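## Task

The cell is paused. Log: 04:21:04 MOVER delid E01 (N2), lid to LP4: done; 04:21:31 MOVER delid E07 (N3), lid to LP1: done; 04:21:58 MOVER delid F10 (N1), lid to LP3: done; 04:23:40 DISPENSER error, run aborted; 04:23:55 AUTO-RECOVER relid LP3 to N3: done; 04:24:20 AUTO-RECOVER relid LP4 to N2: done; 04:24:51 AUTO-RECOVER stopped by watchdog. Lids carry no labels, so only this log says which lid belongs to which plate. Seat every plate's own lid fully down on it, keep all plates in their starting nests, then press CONTINUE. If the scene disagrees with the log, press CALL instead, with every plate and lid left as it started. Pressing RETRY, CONTINUE or SKIP while a gripper holds labware, while any plate at a nest is not seated in it, or while any lid there is not seated on a plate fails the job. Nothing may count as done if only the robot is keeping it in place: release and move away at the end (resting on the panel housing, the CALL key or the required key still counts as away).

## Robot and tools

Robot: two arms, left_arm and right_arm, each ending in a parallel gripper with a fisheye wrist camera (cam_left_wrist, cam_right_wrist, both 504x504). Either arm may do the work; park the idle one out of the way. Bases in the scene frame: left_arm at (-0.032, +0.264, +0.098), right_arm at (-0.049, -0.317, +0.098), both slightly tilted.

Scene frame: origin on the table top midway between the arms, +x out over the table, +z up, left_arm on the +y side. The names left/right are not image sides. Each gripper's fingers point along its own +z and open and close along its own y. end_effector_position is the point between the finger pads, roughly 1 cm back from the tips. Deck labels mark nests (N) and lid parks (LP) in no fixed order; the panel named PANEL has keys, left to right facing it: RETRY (white), CONTINUE (green), SKIP (yellow), CALL (blue). The first three are go keys and end the job when one goes down; after CALL the job ends when you stop. A key is pressed by pushing it until it latches. Never press a go key while gripping labware or with anything unseated.

execute_actions(actions): actions is a list of actions; each action is a list of 1 to 15 rows; each row is 16 numbers covering both arms even if one is idle: left x, y, z, qw, qx, qy, qz, opening, then right x, y, z, qw, qx, qy, qz, opening. x, y, z are an absolute target for end_effector_position in metres in the scene frame; the quaternion is an absolute target orientation, w first. Opening runs from -1 (closed) to +1 (fully open, 0.094 m). Each row lasts one step of 1/30 s; an action is 15 steps (0.5 s), and a short table repeats its last row. Per step the target is clipped to within 70 mm and 16 degrees of the measured pose, so far targets need several actions. An action is rejected for both arms if a target lies more than 0.6 m from that gripper's current position along any of its axes; if the first action fails this against the last reported state, or any action is malformed, nothing runs. An empty list just returns state and images. To hold orientation, resend the same quaternion every row rather than copying a drifted reading.

move(target, speed, blocking): target is one 16-number row as above (absolute poses in the scene frame, openings sent at the start). Each gripper travels a straight line to its pose; both finish together in 0.5 to 10 s (cut off at 10 s). speed is path top speed in m/s, 0.002 to 0.5, default 0.25; turning up to twice that in rad/s, shortest way round. Paths ignore obstacles and the other arm, and grippers may lag, stray or overshoot speed near full reach. Faster contact and targets set deeper past contact push harder. blocking=false returns after 0.5 s while motion continues; then use wait(0) or stop before sending more. The result adds a move: line with an ending (done, off_target, moving, held, fault) and limits (paced = pose clipped; held = a check blocked steps, after which the arm may speed up), plus each gripper's distance from its pose.

wait(seconds): 0 to 10; arms hold their last command; returns early if a running move ends. stop(): brakes a running move (needs room; fingers keep moving). zoom_image(camera, region): camera is cam_left_wrist or cam_right_wrist, region [x0, y0, x1, y1] in pixels from the top-left, at most 504 by 504. read_manual(section): only "licences". finished_scene(scene): ends the given scene number; irreversible.

Results: a state line gives each gripper's end_effector_position and end_effector_quat_wxyz; Hand target lines show the pose each controller is now driving toward; grip_measured is the finger opening on the command scale (last Joint positions value is the opening in metres; readings may be off by about 1 mm). pose unreachable means the clearance check altered that arm's command; too close warns of contact with the arm's mount or frame; FAULT marks a stopped arm; MOTOR HOT appears from 85 °C and an OVER-TEMPERATURE FAULT at 100 °C drops that arm. Camera calibration (fisheye, K, D, T_world_to_cam) is supplied and may be slightly off.

Joint ranges (rad), base to gripper: waist -2.880 to 2.880, shoulder 0.000 to 3.142, elbow 0.000 to 3.019, wrist pitch -1.693 to 1.571, wrist yaw -1.571 to 1.571, wrist roll -2.094 to 2.094.

Practical points: motions often stop a centimetre or more short, usually low; moves of a few mm may do nothing; reported position drifts at long reach. To grip, command about 0.03 below grip_measured (less for a lighter hold); pads push about 50 to 62 N. An arm that should stay still gets its last reported full pose and its intended opening in every call. The robot holds its last command while you compose a reply. Avoid knocking anything off the table, dropping or slamming labware, hard pushes, and arm-to-arm contact. Finish by releasing, moving clear, then pressing the correct key.

Each tool is called after "Request:" as name(argument=value, ...) on one line, values as JSON.

## Session

Request:
execute_actions(actions=[])

Scene clock: 0.00 s.
left_arm: end_effector_position=(+0.4458, +0.3627, +0.2603) grip_measured=+1.000 end_effector_quat_wxyz=(+0.384, -0.008, +0.923, -0.001) | right_arm: end_effector_position=(+0.1937, +0.2052, +0.1380) grip_measured=+1.000 end_effector_quat_wxyz=(+0.639, -0.498, +0.584, -0.049)
Joint positions: left_arm=[ 0.14   1.067  0.764 -0.347  0.02   0.195  0.094] | right_arm=[ 1.251  2.14   0.794  1.15   0.738 -0.843  0.094]
Joint velocities: left_arm=[-0.024 -0.015 -0.007  0.007  0.007  0.007  0.   ] | right_arm=[-0.024 -0.005  0.002 -0.007  0.037 -0.022  0.   ]
Motor temperatures (°C, as the motors report them): left_arm=[22 22 21 23 21 25] | right_arm=[23 24 22 21 22 24]
Hand target (left_arm): +0.454, +0.366, +0.272; +0.395, -0.009, +0.919, +0.002
Hand target (right_arm): +0.195, +0.209, +0.140; +0.642, -0.494, +0.584, -0.047

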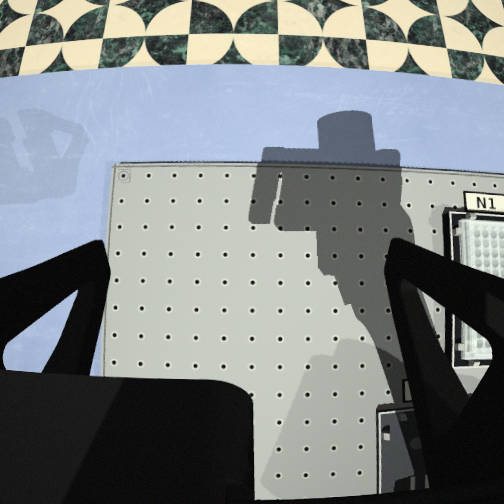

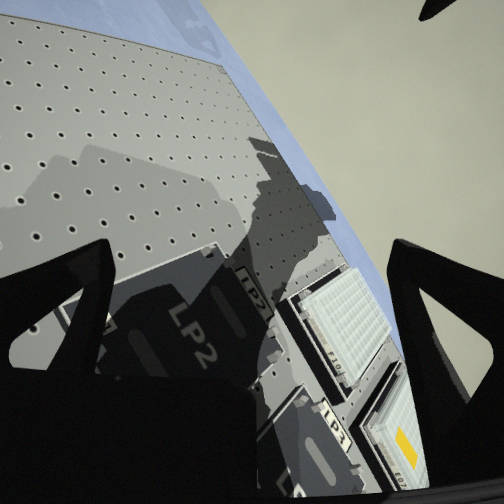

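Request:
move(target=[0.454,0.366,0.30,0.395,0,0.919,0,1,0.22,-0.2,0.25,0.31,0,0.95,0,1])

Request:
move(target=[0.40,0.1,0.40,0.31,0,0.95,0,1,0.35,-0.3,0.40,0.31,0,0.95,0,1])

Scene clock: 3.43 s.
left_arm: end_effector_position=(+0.4369, +0.3610, +0.2624) grip_measured=+1.000 end_effector_quat_wxyz=(+0.367, -0.006, +0.930, -0.005) | right_arm: end_effector_position=(+0.2092, -0.2064, +0.2333) grip_measured=+1.000 end_effector_quat_wxyz=(+0.296, -0.023, +0.955, -0.014)
Joint positions: left_arm=[ 0.14   1.049  0.774 -0.414  0.023  0.196  0.094] | right_arm=[ 0.8    0.762  0.51  -0.898  0.643  0.661  0.094]
Joint velocities: left_arm=[-0.005 -0.015 -0.012  0.002 -0.051 -0.007  0.   ] | right_arm=[-0.015  0.005 -0.002  0.002  0.037 -0.066  0.   ]
Motor temperatures (°C, as the motors report them): left_arm=[22 22 23 23 21 25] | right_arm=[23 25 23 21 22 24]
Hand target (left_arm): +0.452, +0.366, +0.300; +0.395, -0.000, +0.919, -0.000
Hand target (right_arm): +0.220, -0.202, +0.255; +0.307, -0.004, +0.952, +0.002
Off the commanded pose (left_arm): 0.042 m, 4 deg.
Off the commanded pose (right_arm): 0.021 m, 4 deg.
move: off_target (left_arm, right_arm)
camera_calibration (this result's frames):
cam_left_wrist: T_world_to_cam=[[0.011623, -0.999851, 0.0127643, 0.354205], [-0.990768, -0.0132398, -0.134917, 0.475314], [0.135066, -0.0110784, -0.990775, 0.331187], [0, 0, 0, 1]] pos_world=[0.422077, 0.364114, 0.387738]
cam_right_wrist: T_world_to_cam=[[0.0371719, -0.998709, 0.0346068, -0.217655], [-0.99896, -0.0362222, 0.0276763, 0.197933], [-0.0263871, -0.0355996, -0.999018, 0.35362], [0, 0, 0, 1]] pos_world=[0.215149, -0.197616, 0.355327]

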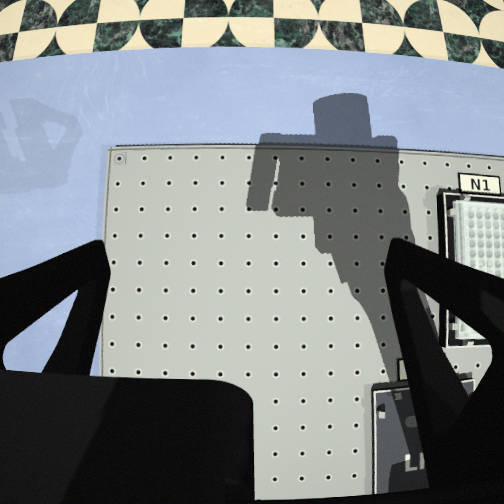

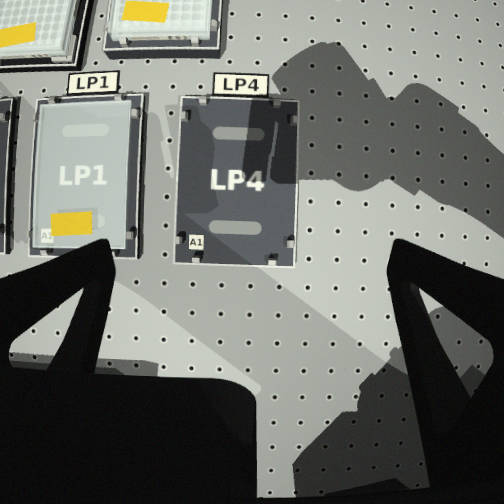

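Scene clock: 5.23 s.
left_arm: end_effector_position=(+0.3817, +0.1059, +0.3772) grip_measured=+1.000 end_effector_quat_wxyz=(+0.300, +0.011, +0.954, +0.005) | right_arm: end_effector_position=(+0.3399, -0.2966, +0.3826) grip_measured=+1.000 end_effector_quat_wxyz=(+0.299, +0.002, +0.954, +0.003)
Joint positions: left_arm=[-0.719  1.143  1.108 -1.006 -0.55  -0.477  0.094] | right_arm=[ 0.246  0.835  0.979 -1.022  0.329  0.18   0.094]
Joint velocities: left_arm=[-0.015 -0.015 -0.022  0.007  0.081 -0.022  0.   ] | right_arm=[-0.015 -0.005 -0.007 -0.007 -0.022  0.037  0.   ]
Motor temperatures (°C, as the motors report them): left_arm=[22 22 23 23 21 25] | right_arm=[23 25 23 21 22 24]
Hand target (left_arm): +0.394, +0.103, +0.400; +0.311, -0.001, +0.950, -0.004
Hand target (right_arm): +0.350, -0.299, +0.398; +0.307, +0.002, +0.952, +0.003
Off the commanded pose (left_arm): 0.030 m, 2 deg.
Off the commanded pose (right_arm): 0.020 m, 1 deg.
move: off_target (left_arm, right_arm)
camera_calibration (this result's frames):
cam_left_wrist: T_world_to_cam=[[-0.0139786, -0.999744, -0.0177692, 0.119567], [-0.999882, 0.0138638, 0.0065653, 0.38], [-0.00631727, 0.0178589, -0.999821, 0.503858], [0, 0, 0, 1]] pos_world=[0.38481, 0.10527, 0.503397]
cam_right_wrist: T_world_to_cam=[[-0.000591823, -0.999917, -0.0128365, -0.287122], [-0.999804, 0.000337728, 0.0197879, 0.335188], [-0.019782, 0.0128457, -0.999722, 0.515477], [0, 0, 0, 1]] pos_world=[0.345149, -0.293833, 0.505015]

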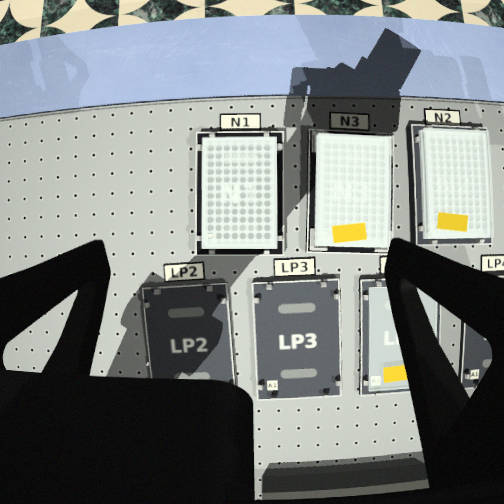

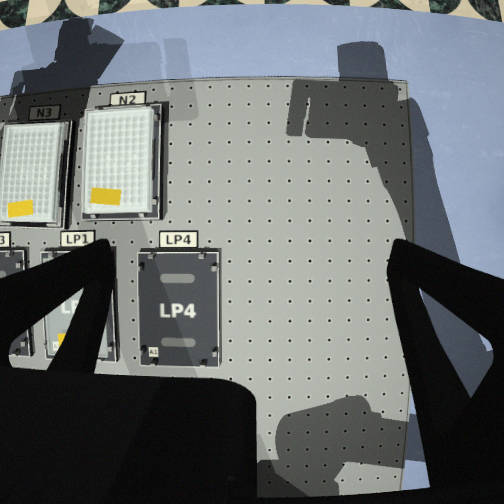

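Request:
move(target=[0.30,0.10,0.22,0,0,1,0,1,0.33,-0.16,0.15,0.55,0,0.835,0,1])

Scene clock: 7.17 s.
left_arm: end_effector_position=(+0.3066, +0.0923, +0.2289) grip_measured=+1.000 end_effector_quat_wxyz=(+0.018, +0.008, +1.000, -0.007) | right_arm: end_effector_position=(+0.3315, -0.1621, +0.1470) grip_measured=+1.000 end_effector_quat_wxyz=(+0.548, +0.008, +0.837, -0.003)
Joint positions: left_arm=[-0.65   1.344  0.998 -1.178 -0.205 -0.607  0.094] | right_arm=[0.61  1.531 0.297 0.869 0.733 0.115 0.094]
Joint velocities: left_arm=[ 0.015 -0.005 -0.027  0.012 -0.022  0.037  0.   ] | right_arm=[ 0.005 -0.015  0.012  0.027 -0.081 -0.051  0.   ]
Motor temperatures (°C, as the motors report them): left_arm=[22 22 24 23 21 25] | right_arm=[23 25 24 21 22 24]
Hand target (left_arm): +0.302, +0.099, +0.219; +0.000, +0.000, +1.000, +0.004
Hand target (right_arm): +0.330, -0.159, +0.148; +0.551, +0.001, +0.835, -0.003
Off the commanded pose (left_arm): 0.013 m, 2 deg.
Off the commanded pose (right_arm): 0.004 m, 1 deg.
move: off_target (left_arm)
camera_calibration (this result's frames):
cam_left_wrist: T_world_to_cam=[[-0.0143058, -0.999855, 0.00927551, 0.0962161], [-0.837098, 0.0170496, 0.546787, 0.132234], [-0.546866, 0.0000577129, -0.83722, 0.485519], [0, 0, 0, 1]] pos_world=[0.377583, 0.0939195, 0.33329]
cam_right_wrist: T_world_to_cam=[[-0.0130422, -0.999875, -0.00890835, -0.15211], [-0.861864, 0.0157581, -0.506895, 0.36564], [0.506972, 0.00106678, -0.861962, 0.0811973], [0, 0, 0, 1]] pos_world=[0.271983, -0.15794, 0.253975]

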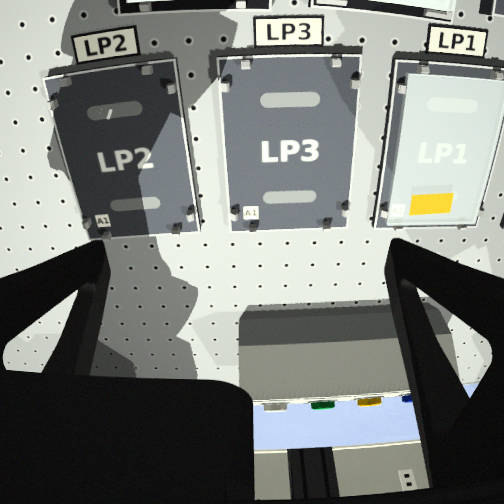

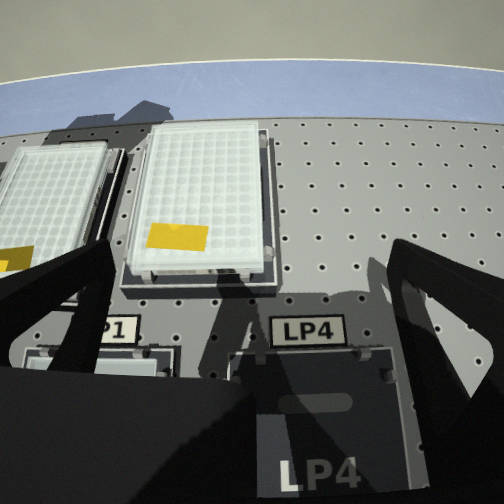

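Request:
move(target=[0.12,0.16,0.30,0.2,0,0.98,0,1,0.27,-0.12,0.10,0.68,0,0.73,0,1])

Request:
zoom_image(camera="cam_right_wrist", region=[60,120,400,340])

Scene clock: 8.90 s.
left_arm: end_effector_position=(+0.1232, +0.1606, +0.3033) grip_measured=+1.000 end_effector_quat_wxyz=(+0.201, -0.006, +0.979, -0.021) | right_arm: end_effector_position=(+0.2714, -0.1234, +0.1025) grip_measured=+1.000 end_effector_quat_wxyz=(+0.607, +0.009, +0.794, -0.022)
Joint positions: left_arm=[-1.305  0.686  0.694 -1.523 -0.535 -1.25   0.094] | right_arm=[0.86  2.059 0.288 1.545 1.017 0.038 0.094]
Joint velocities: left_arm=[-0.005  0.005 -0.017  0.007 -0.007  0.007  0.   ] | right_arm=[-0.005 -0.005  0.002  0.002 -0.022 -0.081  0.   ]
Motor temperatures (°C, as the motors report them): left_arm=[22 22 24 23 21 25] | right_arm=[23 25 23 21 22 24]
Hand target (left_arm): +0.120, +0.163, +0.298; +0.198, -0.001, +0.980, -0.006
Hand target (right_arm): +0.270, -0.120, +0.100; +0.608, +0.013, +0.793, -0.016
Off the commanded pose (left_arm): 0.005 m, 2 deg.
Off the commanded pose (right_arm): 0.004 m, 11 deg.
joint sent to its limit (right arm) — the command would take joint 4 (wrist pitch) past its upper limit, so that joint was sent only as far as its limit.
move: off_target (right_arm)
camera_calibration (this result's frames):
cam_left_wrist: T_world_to_cam=[[0.00623442, -0.999161, 0.0404684, 0.149049], [-0.977955, 0.00235499, 0.208805, 0.0590377], [-0.208725, -0.040878, -0.97712, 0.454825], [0, 0, 0, 1]] pos_world=[0.15174, 0.167378, 0.426059]
cam_right_wrist: T_world_to_cam=[[-0.0365136, -0.999133, 0.0199901, -0.111127], [-0.77823, 0.0158804, -0.627779, 0.280384], [0.626917, -0.0384794, -0.778135, 0.0273287], [0, 0, 0, 1]] pos_world=[0.197013, -0.114431, 0.199506]

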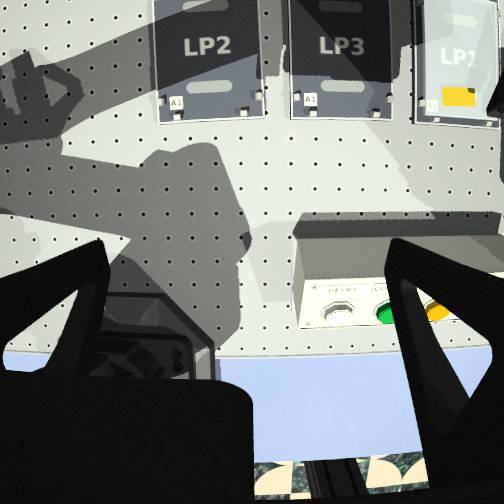

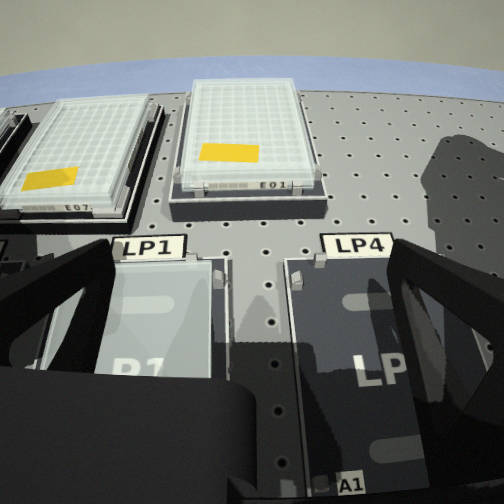

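Region (60, 120, 400, 340) of cam_right_wrist's 504x504 image, scaled by 1.482, with more detail than that image has; it fills the top 326 rows of this view, and the rest is white.

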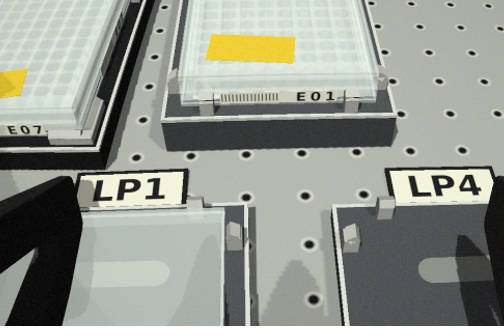

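Request:
move(target=[0.45,-0.005,0.13,0,0,1,0,1,0.25,-0.36,0.2,0,0,1,0,1])

Scene clock: 12.07 s.
left_arm: end_effector_position=(+0.4325, -0.0088, +0.1315) grip_measured=+1.000 end_effector_quat_wxyz=(+0.001, +0.002, +1.000, +0.009) | right_arm: end_effector_position=(+0.2352, -0.3572, +0.1931) grip_measured=+1.000 end_effector_quat_wxyz=(-0.011, -0.003, +1.000, +0.006)
Joint positions: left_arm=[-0.63   1.874  1.378 -1.071 -0.21  -0.608  0.094] | right_arm=[-0.103  0.994  0.717 -1.177  0.124 -0.021  0.094]
Joint velocities: left_arm=[-0.015  0.005  0.007 -0.007  0.022  0.022  0.   ] | right_arm=[-0.005 -0.005  0.012 -0.007  0.007  0.007  0.   ]
Motor temperatures (°C, as the motors report them): left_arm=[22 23 25 23 21 25] | right_arm=[23 25 24 21 22 24]
Hand target (left_arm): +0.449, -0.011, +0.135; +0.003, -0.000, +1.000, +0.006
Hand target (right_arm): +0.249, -0.361, +0.204; -0.003, -0.005, +1.000, +0.007
Off the commanded pose (left_arm): 0.018 m, 1 deg.
Off the commanded pose (right_arm): 0.017 m, 2 deg.
move: off_target (left_arm, right_arm)
camera_calibration (this result's frames):
cam_left_wrist: T_world_to_cam=[[-0.00216539, -0.999759, -0.0218384, -0.00328076], [-0.817863, -0.0107955, 0.575312, 0.280295], [-0.57541, 0.0191065, -0.817642, 0.482823], [0, 0, 0, 1]] pos_world=[0.507057, -0.00947912, 0.233447]
cam_right_wrist: T_world_to_cam=[[0.00405435, -0.999818, -0.0186508, -0.350227], [-0.795925, -0.0145174, 0.605221, 0.0680327], [-0.605382, 0.0123908, -0.795839, 0.422904], [0, 0, 0, 1]] pos_world=[0.311587, -0.354415, 0.288856]

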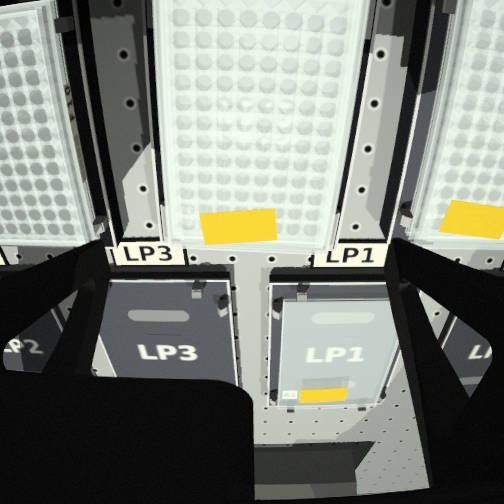

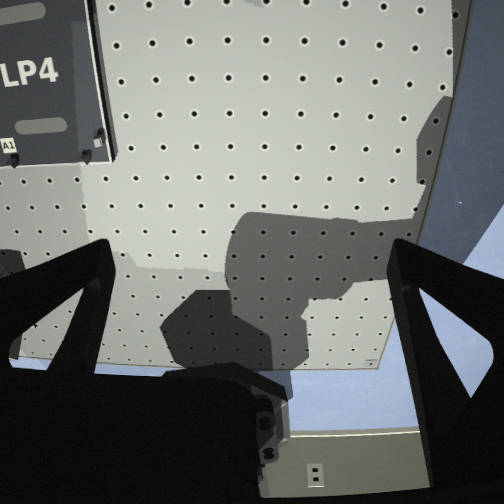

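Request:
move(target=[0.462,-0.009,0.085,0,0.022,1,0,1,0.25,-0.36,0.2,0,0,1,0,1], speed=0.08)

Scene clock: 13.20 s.
left_arm: end_effector_position=(+0.4416, -0.0039, +0.0870) grip_measured=+1.000 end_effector_quat_wxyz=(-0.013, +0.026, +1.000, +0.010) | right_arm: end_effector_position=(+0.2352, -0.3588, +0.1931) grip_measured=+1.000 end_effector_quat_wxyz=(-0.011, -0.004, +1.000, +0.002)
Joint positions: left_arm=[-0.594  1.954  1.378 -1.009 -0.197 -0.528  0.094] | right_arm=[-0.103  0.994  0.717 -1.177  0.133 -0.022  0.094]
Joint velocities: left_arm=[-0.015  0.005  0.012  0.002  0.022 -0.066  0.   ] | right_arm=[-0.024 -0.015 -0.007 -0.012  0.037 -0.007  0.   ]
Motor temperatures (°C, as the motors report them): left_arm=[22 23 25 23 21 25] | right_arm=[23 25 24 21 22 24]
Hand target (left_arm): +0.462, -0.009, +0.086; +0.000, +0.022, +1.000, +0.000
Hand target (right_arm): +0.250, -0.360, +0.200; +0.000, -0.000, +1.000, +0.000
Off the commanded pose (left_arm): 0.021 m, 2 deg.
Off the commanded pose (right_arm): 0.016 m, 1 deg.
move: off_target (left_arm, right_arm)
camera_calibration (this result's frames):
cam_left_wrist: T_world_to_cam=[[-0.0501453, -0.998454, -0.0239603, 0.021962], [-0.800671, 0.0258485, 0.598546, 0.303866], [-0.597002, 0.0491986, -0.80073, 0.459722], [0, 0, 0, 1]] pos_world=[0.518853, -0.00854406, 0.186762]
cam_right_wrist: T_world_to_cam=[[0.00540756, -0.99994, -0.00952655, -0.353924], [-0.795835, -0.0100718, 0.60543, 0.0695332], [-0.605489, 0.00430766, -0.795842, 0.420026], [0, 0, 0, 1]] pos_world=[0.311572, -0.355012, 0.288805]

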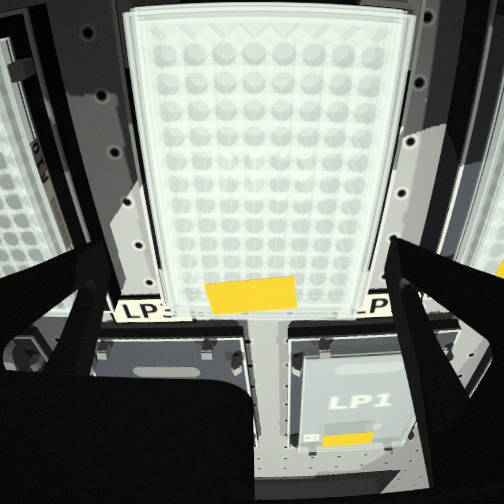

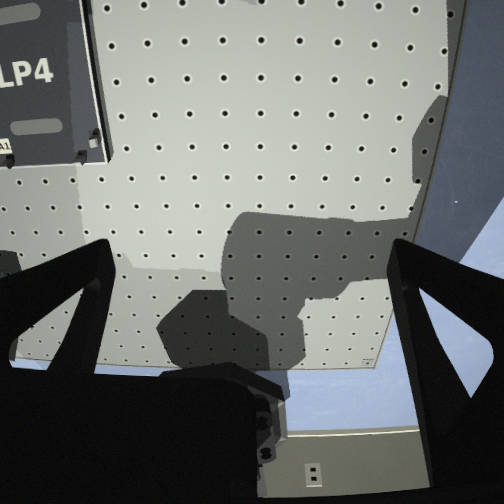

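Request:
move(target=[0.468,-0.019,0.072,0,0.022,1,-0.006,1,0.25,-0.36,0.2,0,0,1,0,1], speed=0.05)

Scene clock: 14.30 s.
left_arm: end_effector_position=(+0.4444, -0.0109, +0.0749) grip_measured=+1.000 end_effector_quat_wxyz=(-0.014, +0.026, +1.000, +0.004) | right_arm: end_effector_position=(+0.2352, -0.3588, +0.1931) grip_measured=+1.000 end_effector_quat_wxyz=(-0.011, -0.004, +1.000, +0.002)
Joint positions: left_arm=[-0.594  1.983  1.388 -0.986 -0.186 -0.528  0.094] | right_arm=[-0.103  0.994  0.717 -1.177  0.133 -0.022  0.094]
Joint velocities: left_arm=[-0.005 -0.005  0.002 -0.017  0.007  0.066  0.   ] | right_arm=[-0.024  0.015  0.002 -0.022 -0.081  0.007  0.   ]
Motor temperatures (°C, as the motors report them): left_arm=[22 23 25 23 21 25] | right_arm=[23 25 24 21 22 24]
Hand target (left_arm): +0.467, -0.019, +0.073; -0.000, +0.022, +1.000, -0.006
Hand target (right_arm): +0.250, -0.360, +0.200; +0.000, +0.000, +1.000, +0.000
Off the commanded pose (left_arm): 0.025 m, 2 deg.
Off the commanded pose (right_arm): 0.016 m, 1 deg.
move: off_target (left_arm, right_arm)
camera_calibration (this result's frames):
cam_left_wrist: T_world_to_cam=[[-0.0498873, -0.998676, -0.0125281, 0.0139279], [-0.798924, 0.0323751, 0.60056, 0.312705], [-0.599359, 0.0399693, -0.799481, 0.4529], [0, 0, 0, 1]] pos_world=[0.521972, -0.0143164, 0.174461]
cam_right_wrist: T_world_to_cam=[[0.00540756, -0.99994, -0.00952655, -0.353924], [-0.795835, -0.0100718, 0.60543, 0.0695332], [-0.605489, 0.00430766, -0.795842, 0.420026], [0, 0, 0, 1]] pos_world=[0.311572, -0.355012, 0.288805]

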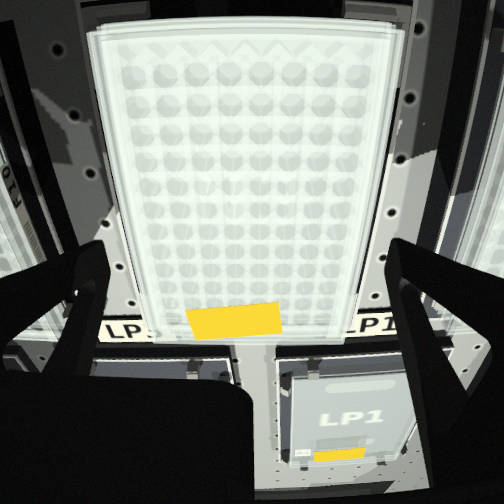

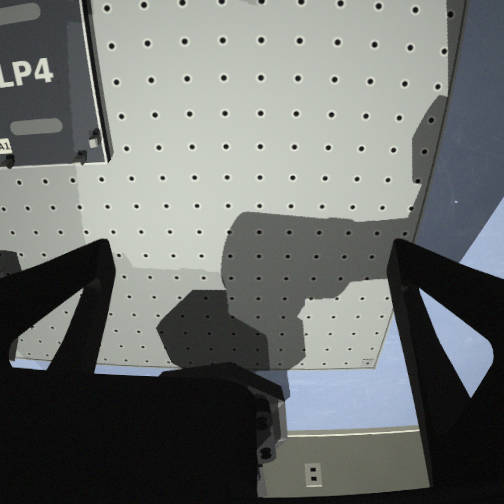

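Request:
move(target=[0.468,-0.018,0.057,0,0.022,1,-0.006,1,0.25,-0.36,0.2,0,0,1,0,1], speed=0.04)

Scene clock: 15.53 s.
left_arm: end_effector_position=(+0.4474, -0.0151, +0.0641) grip_measured=+1.000 end_effector_quat_wxyz=(-0.009, +0.028, +1.000, +0.001) | right_arm: end_effector_position=(+0.2352, -0.3588, +0.1931) grip_measured=+1.000 end_effector_quat_wxyz=(-0.011, -0.004, +1.000, +0.002)
Joint positions: left_arm=[-0.593  2.004  1.388 -0.954 -0.186 -0.521  0.094] | right_arm=[-0.103  0.994  0.717 -1.177  0.133 -0.022  0.094]
Joint velocities: left_arm=[-0.015  0.005 -0.012  0.002  0.022  0.007  0.   ] | right_arm=[-0.005  0.005 -0.007  0.012  0.037 -0.007  0.   ]
Motor temperatures (°C, as the motors report them): left_arm=[22 23 25 23 21 25] | right_arm=[23 25 24 21 22 24]
Hand target (left_arm): +0.467, -0.018, +0.058; +0.000, +0.022, +1.000, -0.006
Hand target (right_arm): +0.250, -0.360, +0.200; +0.000, +0.000, +1.000, +0.000
Off the commanded pose (left_arm): 0.022 m, 2 deg.
Off the commanded pose (right_arm): 0.016 m, 1 deg.
move: off_target (left_arm, right_arm)
camera_calibration (this result's frames):
cam_left_wrist: T_world_to_cam=[[-0.0540047, -0.998519, -0.00662267, 0.0112165], [-0.804525, 0.0395822, 0.592598, 0.324832], [-0.591458, 0.0373312, -0.805471, 0.44306], [0, 0, 0, 1]] pos_world=[0.523993, -0.0181976, 0.164452]
cam_right_wrist: T_world_to_cam=[[0.00540756, -0.99994, -0.00952655, -0.353924], [-0.795835, -0.0100718, 0.60543, 0.0695332], [-0.605489, 0.00430766, -0.795842, 0.420026], [0, 0, 0, 1]] pos_world=[0.311572, -0.355012, 0.288805]

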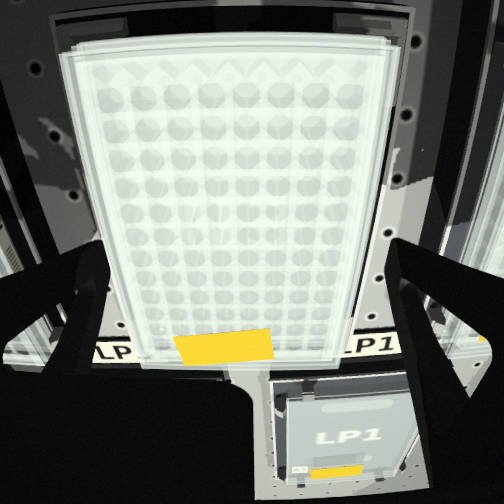

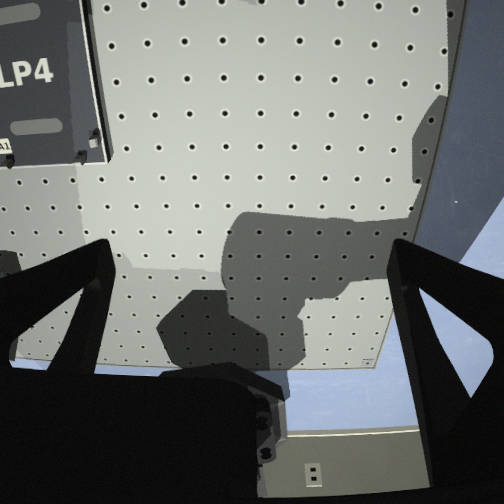

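Request:
move(target=[0.468,-0.011,0.057,0,0.022,1,-0.006,1,0.25,-0.36,0.2,0,0,1,0,1], speed=0.04)

Request:
move(target=[0.468,-0.010,0.051,0,0.022,1,-0.006,1,0.25,-0.36,0.2,0,0,1,0,1], speed=0.03)

Scene clock: 16.57 s.
left_arm: end_effector_position=(+0.4521, -0.0092, +0.0627) grip_measured=+1.000 end_effector_quat_wxyz=(-0.008, +0.026, +1.000, +0.001) | right_arm: end_effector_position=(+0.2352, -0.3588, +0.1931) grip_measured=+1.000 end_effector_quat_wxyz=(-0.011, -0.004, +1.000, +0.002)
Joint positions: left_arm=[-0.579  2.004  1.388 -0.949 -0.186 -0.51   0.094] | right_arm=[-0.103  0.994  0.717 -1.177  0.133 -0.022  0.094]
Joint velocities: left_arm=[ 0.005  0.015  0.002 -0.007 -0.022 -0.051  0.   ] | right_arm=[-0.005  0.005 -0.017 -0.007 -0.051 -0.037  0.   ]
Motor temperatures (°C, as the motors report them): left_arm=[22 23 25 23 21 25] | right_arm=[23 25 24 21 22 24]
Hand target (left_arm): +0.468, -0.011, +0.057; +0.000, +0.022, +1.000, -0.006
Hand target (right_arm): +0.250, -0.360, +0.200; +0.000, +0.000, +1.000, +0.000
Off the commanded pose (left_arm): 0.017 m, 1 deg.
Off the commanded pose (right_arm): 0.016 m, 1 deg.
move: off_target (left_arm, right_arm)
camera_calibration (this result's frames):
cam_left_wrist: T_world_to_cam=[[-0.0502499, -0.998721, -0.00558459, 0.0155815], [-0.805854, 0.0372416, 0.590942, 0.329913], [-0.589978, 0.0341951, -0.806695, 0.44379], [0, 0, 0, 1]] pos_world=[0.528471, -0.0119004, 0.163131]
cam_right_wrist: T_world_to_cam=[[0.00540756, -0.99994, -0.00952655, -0.353924], [-0.795835, -0.0100718, 0.60543, 0.0695332], [-0.605489, 0.00430766, -0.795842, 0.420026], [0, 0, 0, 1]] pos_world=[0.311572, -0.355012, 0.288805]

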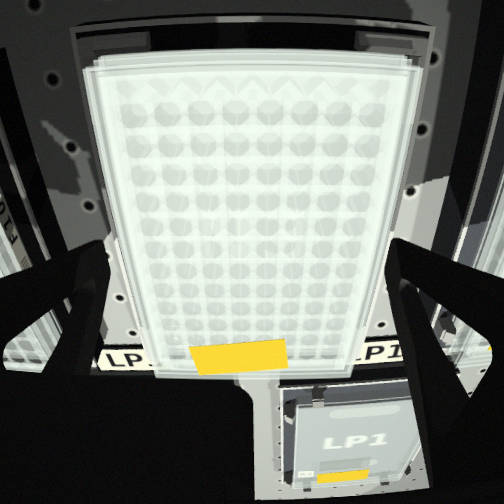

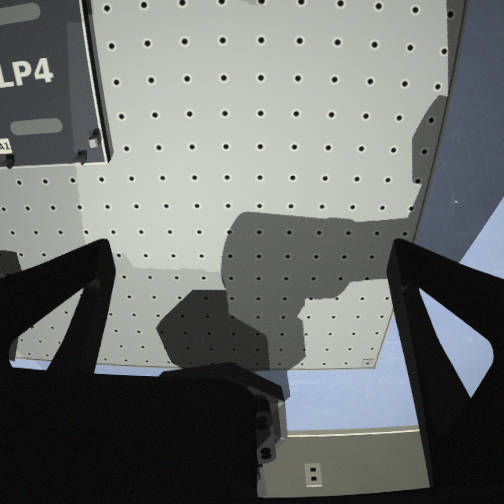

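Scene clock: 17.47 s.
left_arm: end_effector_position=(+0.4550, -0.0108, +0.0626) grip_measured=+1.000 end_effector_quat_wxyz=(-0.003, +0.026, +1.000, -0.003) | right_arm: end_effector_position=(+0.2352, -0.3588, +0.1931) grip_measured=+1.000 end_effector_quat_wxyz=(-0.011, -0.004, +1.000, +0.002)
Joint positions: left_arm=[-0.579  2.004  1.388 -0.935 -0.186 -0.507  0.094] | right_arm=[-0.103  0.994  0.717 -1.177  0.133 -0.022  0.094]
Joint velocities: left_arm=[-0.015 -0.005  0.012  0.017  0.037  0.037  0.   ] | right_arm=[-0.015 -0.005 -0.012 -0.022  0.007 -0.095  0.   ]
Motor temperatures (°C, as the motors report them): left_arm=[22 23 25 23 21 25] | right_arm=[23 25 24 21 22 24]
Hand target (left_arm): +0.468, -0.010, +0.051; +0.000, +0.022, +1.000, -0.006
Hand target (right_arm): +0.250, -0.360, +0.200; +0.000, +0.000, +1.000, +0.000
Off the commanded pose (left_arm): 0.017 m, 1 deg.
Off the commanded pose (right_arm): 0.016 m, 1 deg.
move: off_target (left_arm, right_arm)
camera_calibration (this result's frames):
cam_left_wrist: T_world_to_cam=[[-0.0502625, -0.998735, 0.00130908, 0.0136545], [-0.812399, 0.0416473, 0.581613, 0.335955], [-0.580931, 0.0281698, -0.813465, 0.441737], [0, 0, 0, 1]] pos_world=[0.530234, -0.0127981, 0.163924]
cam_right_wrist: T_world_to_cam=[[0.00540756, -0.99994, -0.00952655, -0.353924], [-0.795835, -0.0100718, 0.60543, 0.0695332], [-0.605489, 0.00430766, -0.795842, 0.420026], [0, 0, 0, 1]] pos_world=[0.311572, -0.355012, 0.288805]

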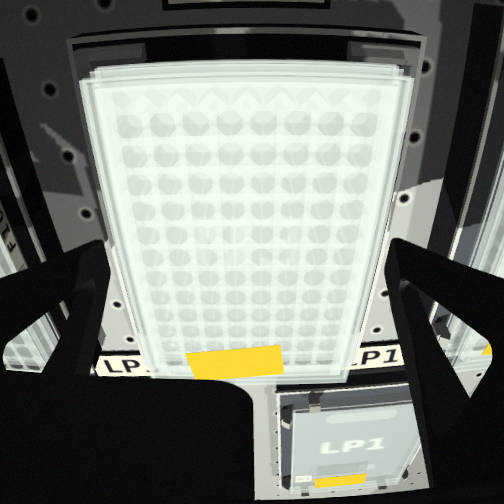

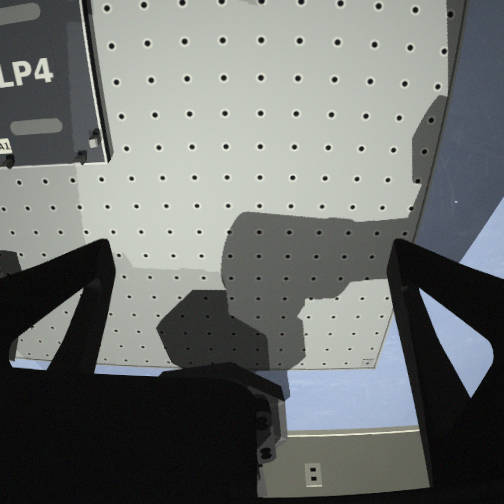

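Request:
move(target=[0.468,-0.009,0.046,0,0.022,1,-0.003,1,0.25,-0.36,0.2,0,0,1,0,1], speed=0.05)

Scene clock: 18.23 s.
left_arm: end_effector_position=(+0.4563, -0.0110, +0.0612) grip_measured=+1.000 end_effector_quat_wxyz=(-0.001, +0.026, +1.000, -0.004) | right_arm: end_effector_position=(+0.2352, -0.3588, +0.1931) grip_measured=+1.000 end_effector_quat_wxyz=(-0.011, -0.004, +1.000, +0.002)
Joint positions: left_arm=[-0.578  2.006  1.388 -0.928 -0.186 -0.505  0.094] | right_arm=[-0.103  0.994  0.717 -1.177  0.133 -0.022  0.094]
Joint velocities: left_arm=[-0.005  0.015 -0.017 -0.002 -0.037 -0.007  0.   ] | right_arm=[ 0.015 -0.005 -0.002  0.002  0.022 -0.037  0.   ]
Motor temperatures (°C, as the motors report them): left_arm=[22 23 25 23 21 25] | right_arm=[23 25 24 21 22 24]
Hand target (left_arm): +0.468, -0.009, +0.046; +0.000, +0.022, +1.000, -0.003
Hand target (right_arm): +0.250, -0.360, +0.200; +0.000, +0.000, +1.000, +0.000
Off the commanded pose (left_arm): 0.019 m, 0 deg.
Off the commanded pose (right_arm): 0.016 m, 1 deg.
move: off_target (left_arm, right_arm)
camera_calibration (this result's frames):
cam_left_wrist: T_world_to_cam=[[-0.0498025, -0.998754, 0.00333035, 0.01324], [-0.814502, 0.0425442, 0.578598, 0.339031], [-0.578019, 0.0261031, -0.815606, 0.440213], [0, 0, 0, 1]] pos_world=[0.531253, -0.0126913, 0.162833]
cam_right_wrist: T_world_to_cam=[[0.00540756, -0.99994, -0.00952655, -0.353924], [-0.795835, -0.0100718, 0.60543, 0.0695332], [-0.605489, 0.00430766, -0.795842, 0.420026], [0, 0, 0, 1]] pos_world=[0.311572, -0.355012, 0.288805]

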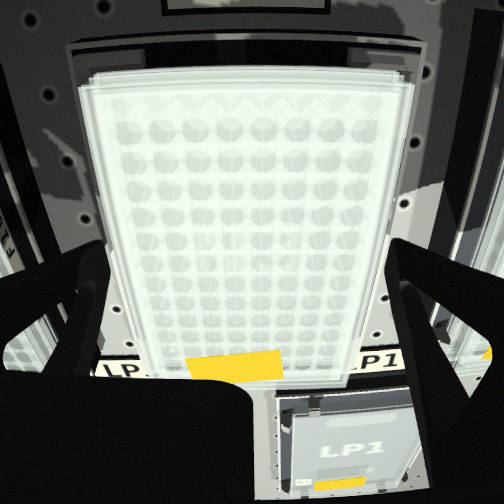

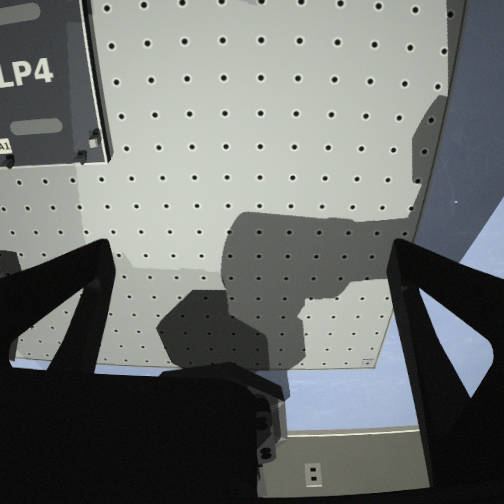

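Request:
execute_actions(actions=[[[0.468,-0.008,0.042,0,0.022,1,-0.003,1,0.25,-0.36,0.2,0,0,1,0,1]],[[0.468,-0.008,0.042,0,0.022,1,-0.003,0.75,0.25,-0.36,0.2,0,0,1,0,1]]])

Scene clock: 19.27 s.
left_arm: end_effector_position=(+0.4579, -0.0105, +0.0575) grip_measured=+0.774 end_effector_quat_wxyz=(+0.000, +0.025, +1.000, -0.004) | right_arm: end_effector_position=(+0.2352, -0.3588, +0.1931) grip_measured=+1.000 end_effector_quat_wxyz=(-0.011, -0.004, +1.000, +0.002)
Joint positions: left_arm=[-0.574  2.013  1.388 -0.919 -0.186 -0.502  0.083] | right_arm=[-0.103  0.994  0.717 -1.177  0.133 -0.022  0.094]
Joint velocities: left_arm=[-0.015 -0.005 -0.002  0.007  0.022 -0.022 -0.   ] | right_arm=[ 0.005 -0.024  0.002 -0.002 -0.037 -0.007  0.   ]
Motor temperatures (°C, as the motors report them): left_arm=[22 23 25 23 21 25] | right_arm=[23 25 25 21 22 24]
Hand target (left_arm): +0.468, -0.008, +0.042; +0.000, +0.022, +1.000, -0.003
Hand target (right_arm): +0.250, -0.360, +0.200; +0.000, +0.000, +1.000, +0.000
Off the commanded pose (left_arm): 0.019 m, 0 deg.
Off the commanded pose (right_arm): 0.016 m, 1 deg.
camera_calibration (this result's frames):
cam_left_wrist: T_world_to_cam=[[-0.0485996, -0.998809, 0.00421577, 0.013209], [-0.815552, 0.0421188, 0.577148, 0.343011], [-0.576639, 0.024611, -0.816628, 0.43743], [0, 0, 0, 1]] pos_world=[0.532624, -0.0120195, 0.159194]
cam_right_wrist: T_world_to_cam=[[0.00540756, -0.99994, -0.00952655, -0.353924], [-0.795835, -0.0100718, 0.60543, 0.0695332], [-0.605489, 0.00430766, -0.795842, 0.420026], [0, 0, 0, 1]] pos_world=[0.311572, -0.355012, 0.288805]

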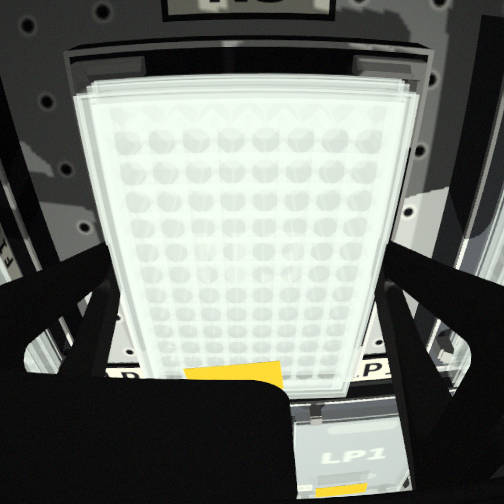

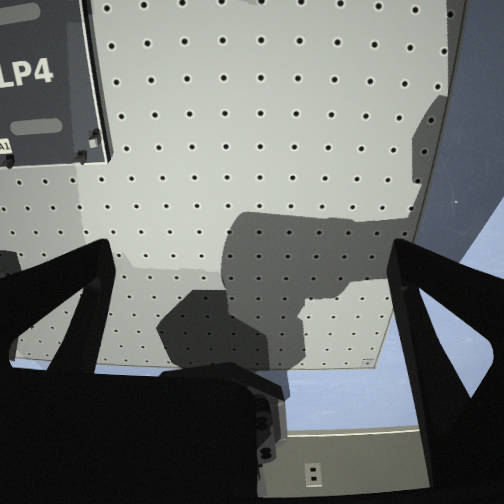

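Request:
move(target=[0.47,-0.014,0.12,0,0.022,1,0,0.74,0.25,-0.3,0.2,0,0,1,0,1], speed=0.06)

Request:
move(target=[0.462,0.122,0.09,0,0,1,0,0.74,0.28,-0.12,0.14,0,0,1,0,1], speed=0.12)

Scene clock: 20.80 s.
left_arm: end_effector_position=(+0.4554, -0.0019, +0.0920) grip_measured=+0.774 end_effector_quat_wxyz=(-0.021, +0.024, +0.999, +0.010) | right_arm: end_effector_position=(+0.2348, -0.3045, +0.1927) grip_measured=+1.000 end_effector_quat_wxyz=(-0.012, -0.005, +1.000, -0.003)
Joint positions: left_arm=[-0.576  1.974  1.432 -1.053 -0.189 -0.518  0.083] | right_arm=[ 0.117  1.029  0.717 -1.177  0.164  0.197  0.094]
Joint velocities: left_arm=[-0.024 -0.015  0.002  0.002  0.037 -0.037  0.001] | right_arm=[-0.015 -0.005  0.002 -0.017  0.037 -0.066  0.   ]
Motor temperatures (°C, as the motors report them): left_arm=[22 23 25 23 21 25] | right_arm=[23 25 25 21 22 24]
Hand target (left_arm): +0.468, -0.013, +0.120; -0.000, +0.022, +1.000, -0.001
Hand target (right_arm): +0.250, -0.300, +0.200; +0.001, +0.000, +1.000, -0.002
Off the commanded pose (left_arm): 0.034 m, 3 deg.
Off the commanded pose (right_arm): 0.017 m, 2 deg.
move: off_target (left_arm, right_arm)
camera_calibration (this result's frames):
cam_left_wrist: T_world_to_cam=[[-0.0455457, -0.998695, -0.0231126, 0.0226252], [-0.791372, 0.0219518, 0.610941, 0.306533], [-0.609636, 0.0461163, -0.791339, 0.476794], [0, 0, 0, 1]] pos_world=[0.534283, -0.0061213, 0.190555]
cam_right_wrist: T_world_to_cam=[[0.00732962, -0.999973, 0.0000547037, -0.301892], [-0.795015, -0.00579414, 0.606562, 0.0709365], [-0.606545, -0.00448936, -0.795036, 0.416693], [0, 0, 0, 1]] pos_world=[0.311352, -0.299602, 0.288276]

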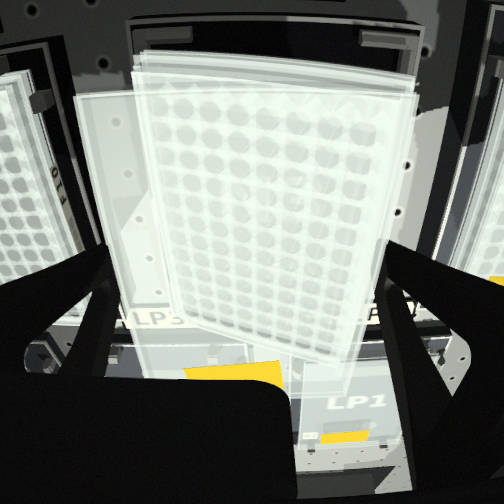

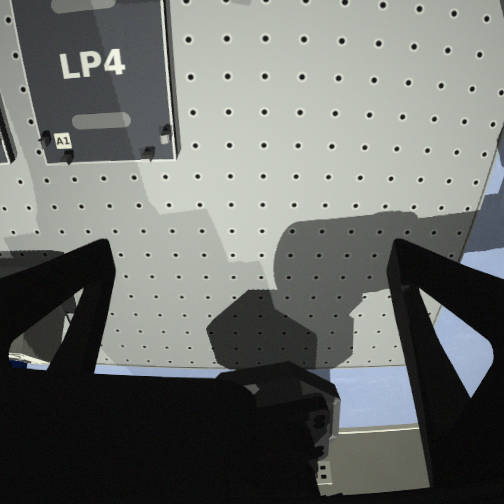

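Scene clock: 22.97 s.
left_arm: end_effector_position=(+0.4659, +0.1307, +0.1200) grip_measured=+0.774 end_effector_quat_wxyz=(+0.011, -0.001, +1.000, +0.000) | right_arm: end_effector_position=(+0.2648, -0.1332, +0.1326) grip_measured=+1.000 end_effector_quat_wxyz=(-0.011, -0.006, +1.000, -0.010)
Joint positions: left_arm=[-0.358  1.754  1.242 -0.973 -0.192 -0.332  0.083] | right_arm=[ 0.553  1.463  0.849 -0.96   0.196  0.639  0.094]
Joint velocities: left_arm=[-0.005 -0.015 -0.032 -0.007  0.081  0.007  0.   ] | right_arm=[-0.015 -0.015 -0.007 -0.012 -0.022 -0.022  0.   ]
Motor temperatures (°C, as the motors report them): left_arm=[22 23 25 23 21 25] | right_arm=[23 25 25 21 22 24]
Hand target (left_arm): +0.462, +0.123, +0.091; -0.000, -0.000, +1.000, +0.001
Hand target (right_arm): +0.279, -0.120, +0.139; +0.003, -0.000, +1.000, -0.002
Off the commanded pose (left_arm): 0.031 m, 1 deg.
Off the commanded pose (right_arm): 0.021 m, 2 deg.
move: off_target (left_arm, right_arm)
camera_calibration (this result's frames):
cam_left_wrist: T_world_to_cam=[[0.00398088, -0.999979, -0.00506488, 0.131097], [-0.828838, -0.0061332, 0.559455, 0.322085], [-0.559475, 0.00197084, -0.828845, 0.486045], [0, 0, 0, 1]] pos_world=[0.538364, 0.132111, 0.223328]
cam_right_wrist: T_world_to_cam=[[0.00995145, -0.999845, 0.0145576, -0.133479], [-0.79664, 0.000871821, 0.604454, 0.13378], [-0.604373, -0.0176124, -0.796507, 0.385723], [0, 0, 0, 1]] pos_world=[0.341023, -0.126781, 0.22831]

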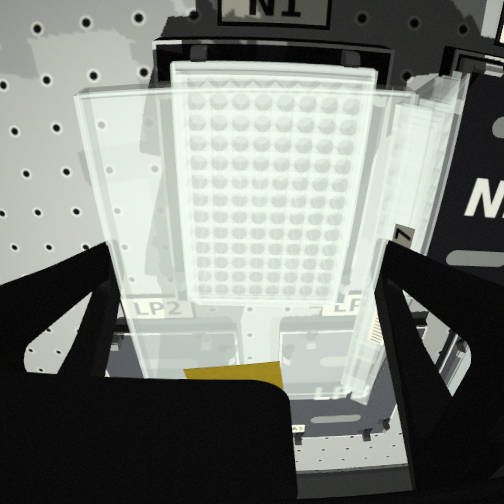

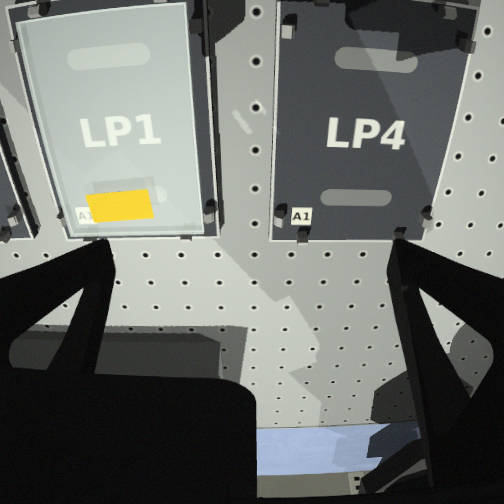

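Request:
move(target=[0.465,0.075,0.13,0,0.01,1,0,0.74,0.28,-0.2,0.14,0,0,1,0,1], speed=0.04)

Scene clock: 25.17 s.
left_arm: end_effector_position=(+0.4590, +0.0871, +0.1372) grip_measured=+0.774 end_effector_quat_wxyz=(+0.011, +0.005, +1.000, -0.003) | right_arm: end_effector_position=(+0.2779, -0.1961, +0.1375) grip_measured=+1.000 end_effector_quat_wxyz=(-0.007, +0.000, +1.000, -0.004)
Joint positions: left_arm=[-0.446  1.764  1.285 -1.02  -0.192 -0.409  0.083] | right_arm=[ 0.382  1.364  0.795 -0.96   0.186  0.475  0.094]
Joint velocities: left_arm=[ 0.005 -0.015 -0.012 -0.002 -0.081 -0.007 -0.001] | right_arm=[ 0.015  0.005  0.002  0.012 -0.081 -0.051  0.   ]
Motor temperatures (°C, as the motors report them): left_arm=[22 23 25 23 21 25] | right_arm=[23 25 25 21 22 24]
Hand target (left_arm): +0.464, +0.075, +0.130; +0.001, +0.010, +1.000, -0.001
Hand target (right_arm): +0.280, -0.200, +0.140; -0.001, +0.000, +1.000, +0.001
Off the commanded pose (left_arm): 0.015 m, 1 deg.
Off the commanded pose (right_arm): 0.005 m, 1 deg.
move: off_target (left_arm)
camera_calibration (this result's frames):
cam_left_wrist: T_world_to_cam=[[-0.00797472, -0.999965, 0.00232862, 0.0920662], [-0.829163, 0.0079142, 0.558952, 0.305495], [-0.558951, 0.00252668, -0.829197, 0.49632], [0, 0, 0, 1]] pos_world=[0.531458, 0.0883912, 0.240576]
cam_right_wrist: T_world_to_cam=[[-0.00264294, -0.999994, 0.00237823, -0.191358], [-0.800823, 0.00354085, 0.598891, 0.143775], [-0.598895, -0.000321712, -0.800827, 0.398884], [0, 0, 0, 1]] pos_world=[0.353522, -0.191737, 0.233786]

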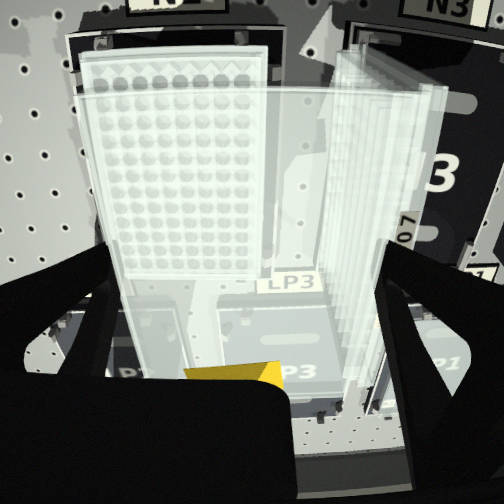

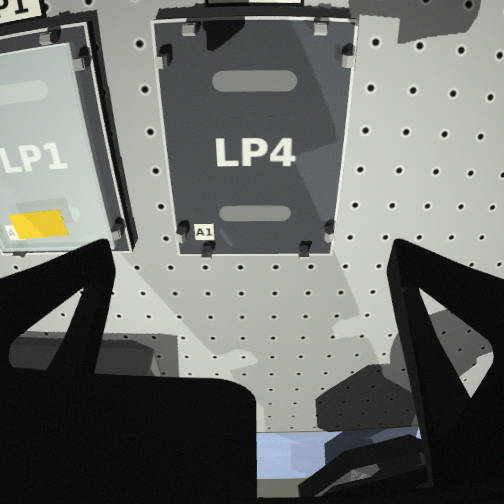

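Working.

Request:
move(target=[0.465,0.025,0.12,0,0.02,1,0,0.74,0.28,-0.2,0.14,0,0,1,0,1], speed=0.04)

Scene clock: 27.33 s.
left_arm: end_effector_position=(+0.4523, +0.0327, +0.1207) grip_measured=+0.774 end_effector_quat_wxyz=(-0.000, +0.024, +1.000, -0.002) | right_arm: end_effector_position=(+0.2779, -0.1961, +0.1375) grip_measured=+1.000 end_effector_quat_wxyz=(-0.007, -0.001, +1.000, -0.004)
Joint positions: left_arm=[-0.536  1.855  1.345 -1.028 -0.189 -0.467  0.083] | right_arm=[ 0.382  1.364  0.795 -0.96   0.186  0.473  0.094]
Joint velocities: left_arm=[-0.005 -0.015 -0.007 -0.007 -0.022 -0.007  0.001] | right_arm=[-0.005 -0.005 -0.032 -0.002 -0.037  0.022  0.   ]
Motor temperatures (°C, as the motors report them): left_arm=[22 23 25 23 21 25] | right_arm=[23 25 25 21 22 24]
Hand target (left_arm): +0.464, +0.025, +0.120; +0.001, +0.020, +1.000, -0.001
Hand target (right_arm): +0.280, -0.200, +0.140; -0.000, +0.000, +1.000, -0.000
Off the commanded pose (left_arm): 0.015 m, 0 deg.
Off the commanded pose (right_arm): 0.005 m, 1 deg.
move: off_target (left_arm)
camera_calibration (this result's frames):
cam_left_wrist: T_world_to_cam=[[-0.0453921, -0.998969, -0.000409384, 0.0549387], [-0.815462, 0.0368171, 0.577638, 0.300172], [-0.577028, 0.0265541, -0.816293, 0.484824], [0, 0, 0, 1]] pos_world=[0.527029, 0.0309566, 0.22239]
cam_right_wrist: T_world_to_cam=[[-0.00111723, -0.999997, 0.00235571, -0.191779], [-0.80082, 0.00230554, 0.598901, 0.143531], [-0.598904, -0.00121739, -0.80082, 0.398709], [0, 0, 0, 1]] pos_world=[0.353517, -0.191624, 0.233785]

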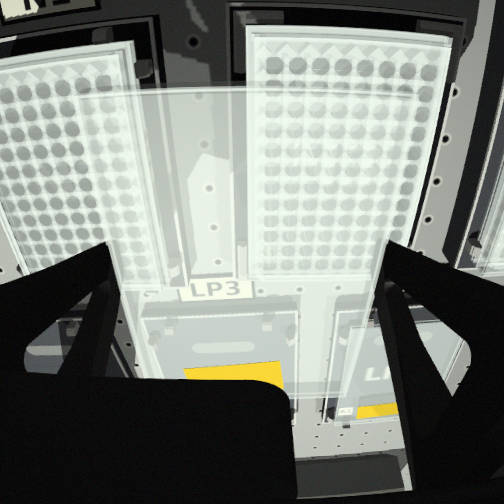

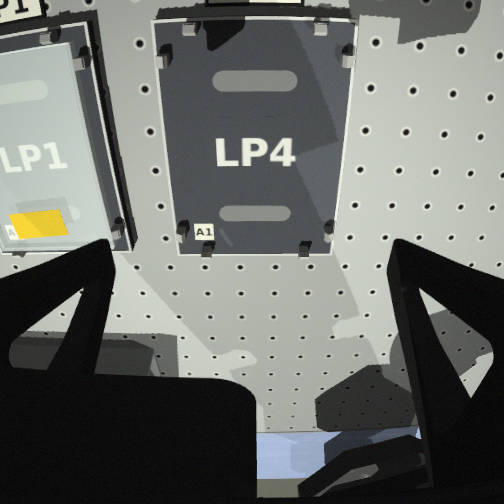

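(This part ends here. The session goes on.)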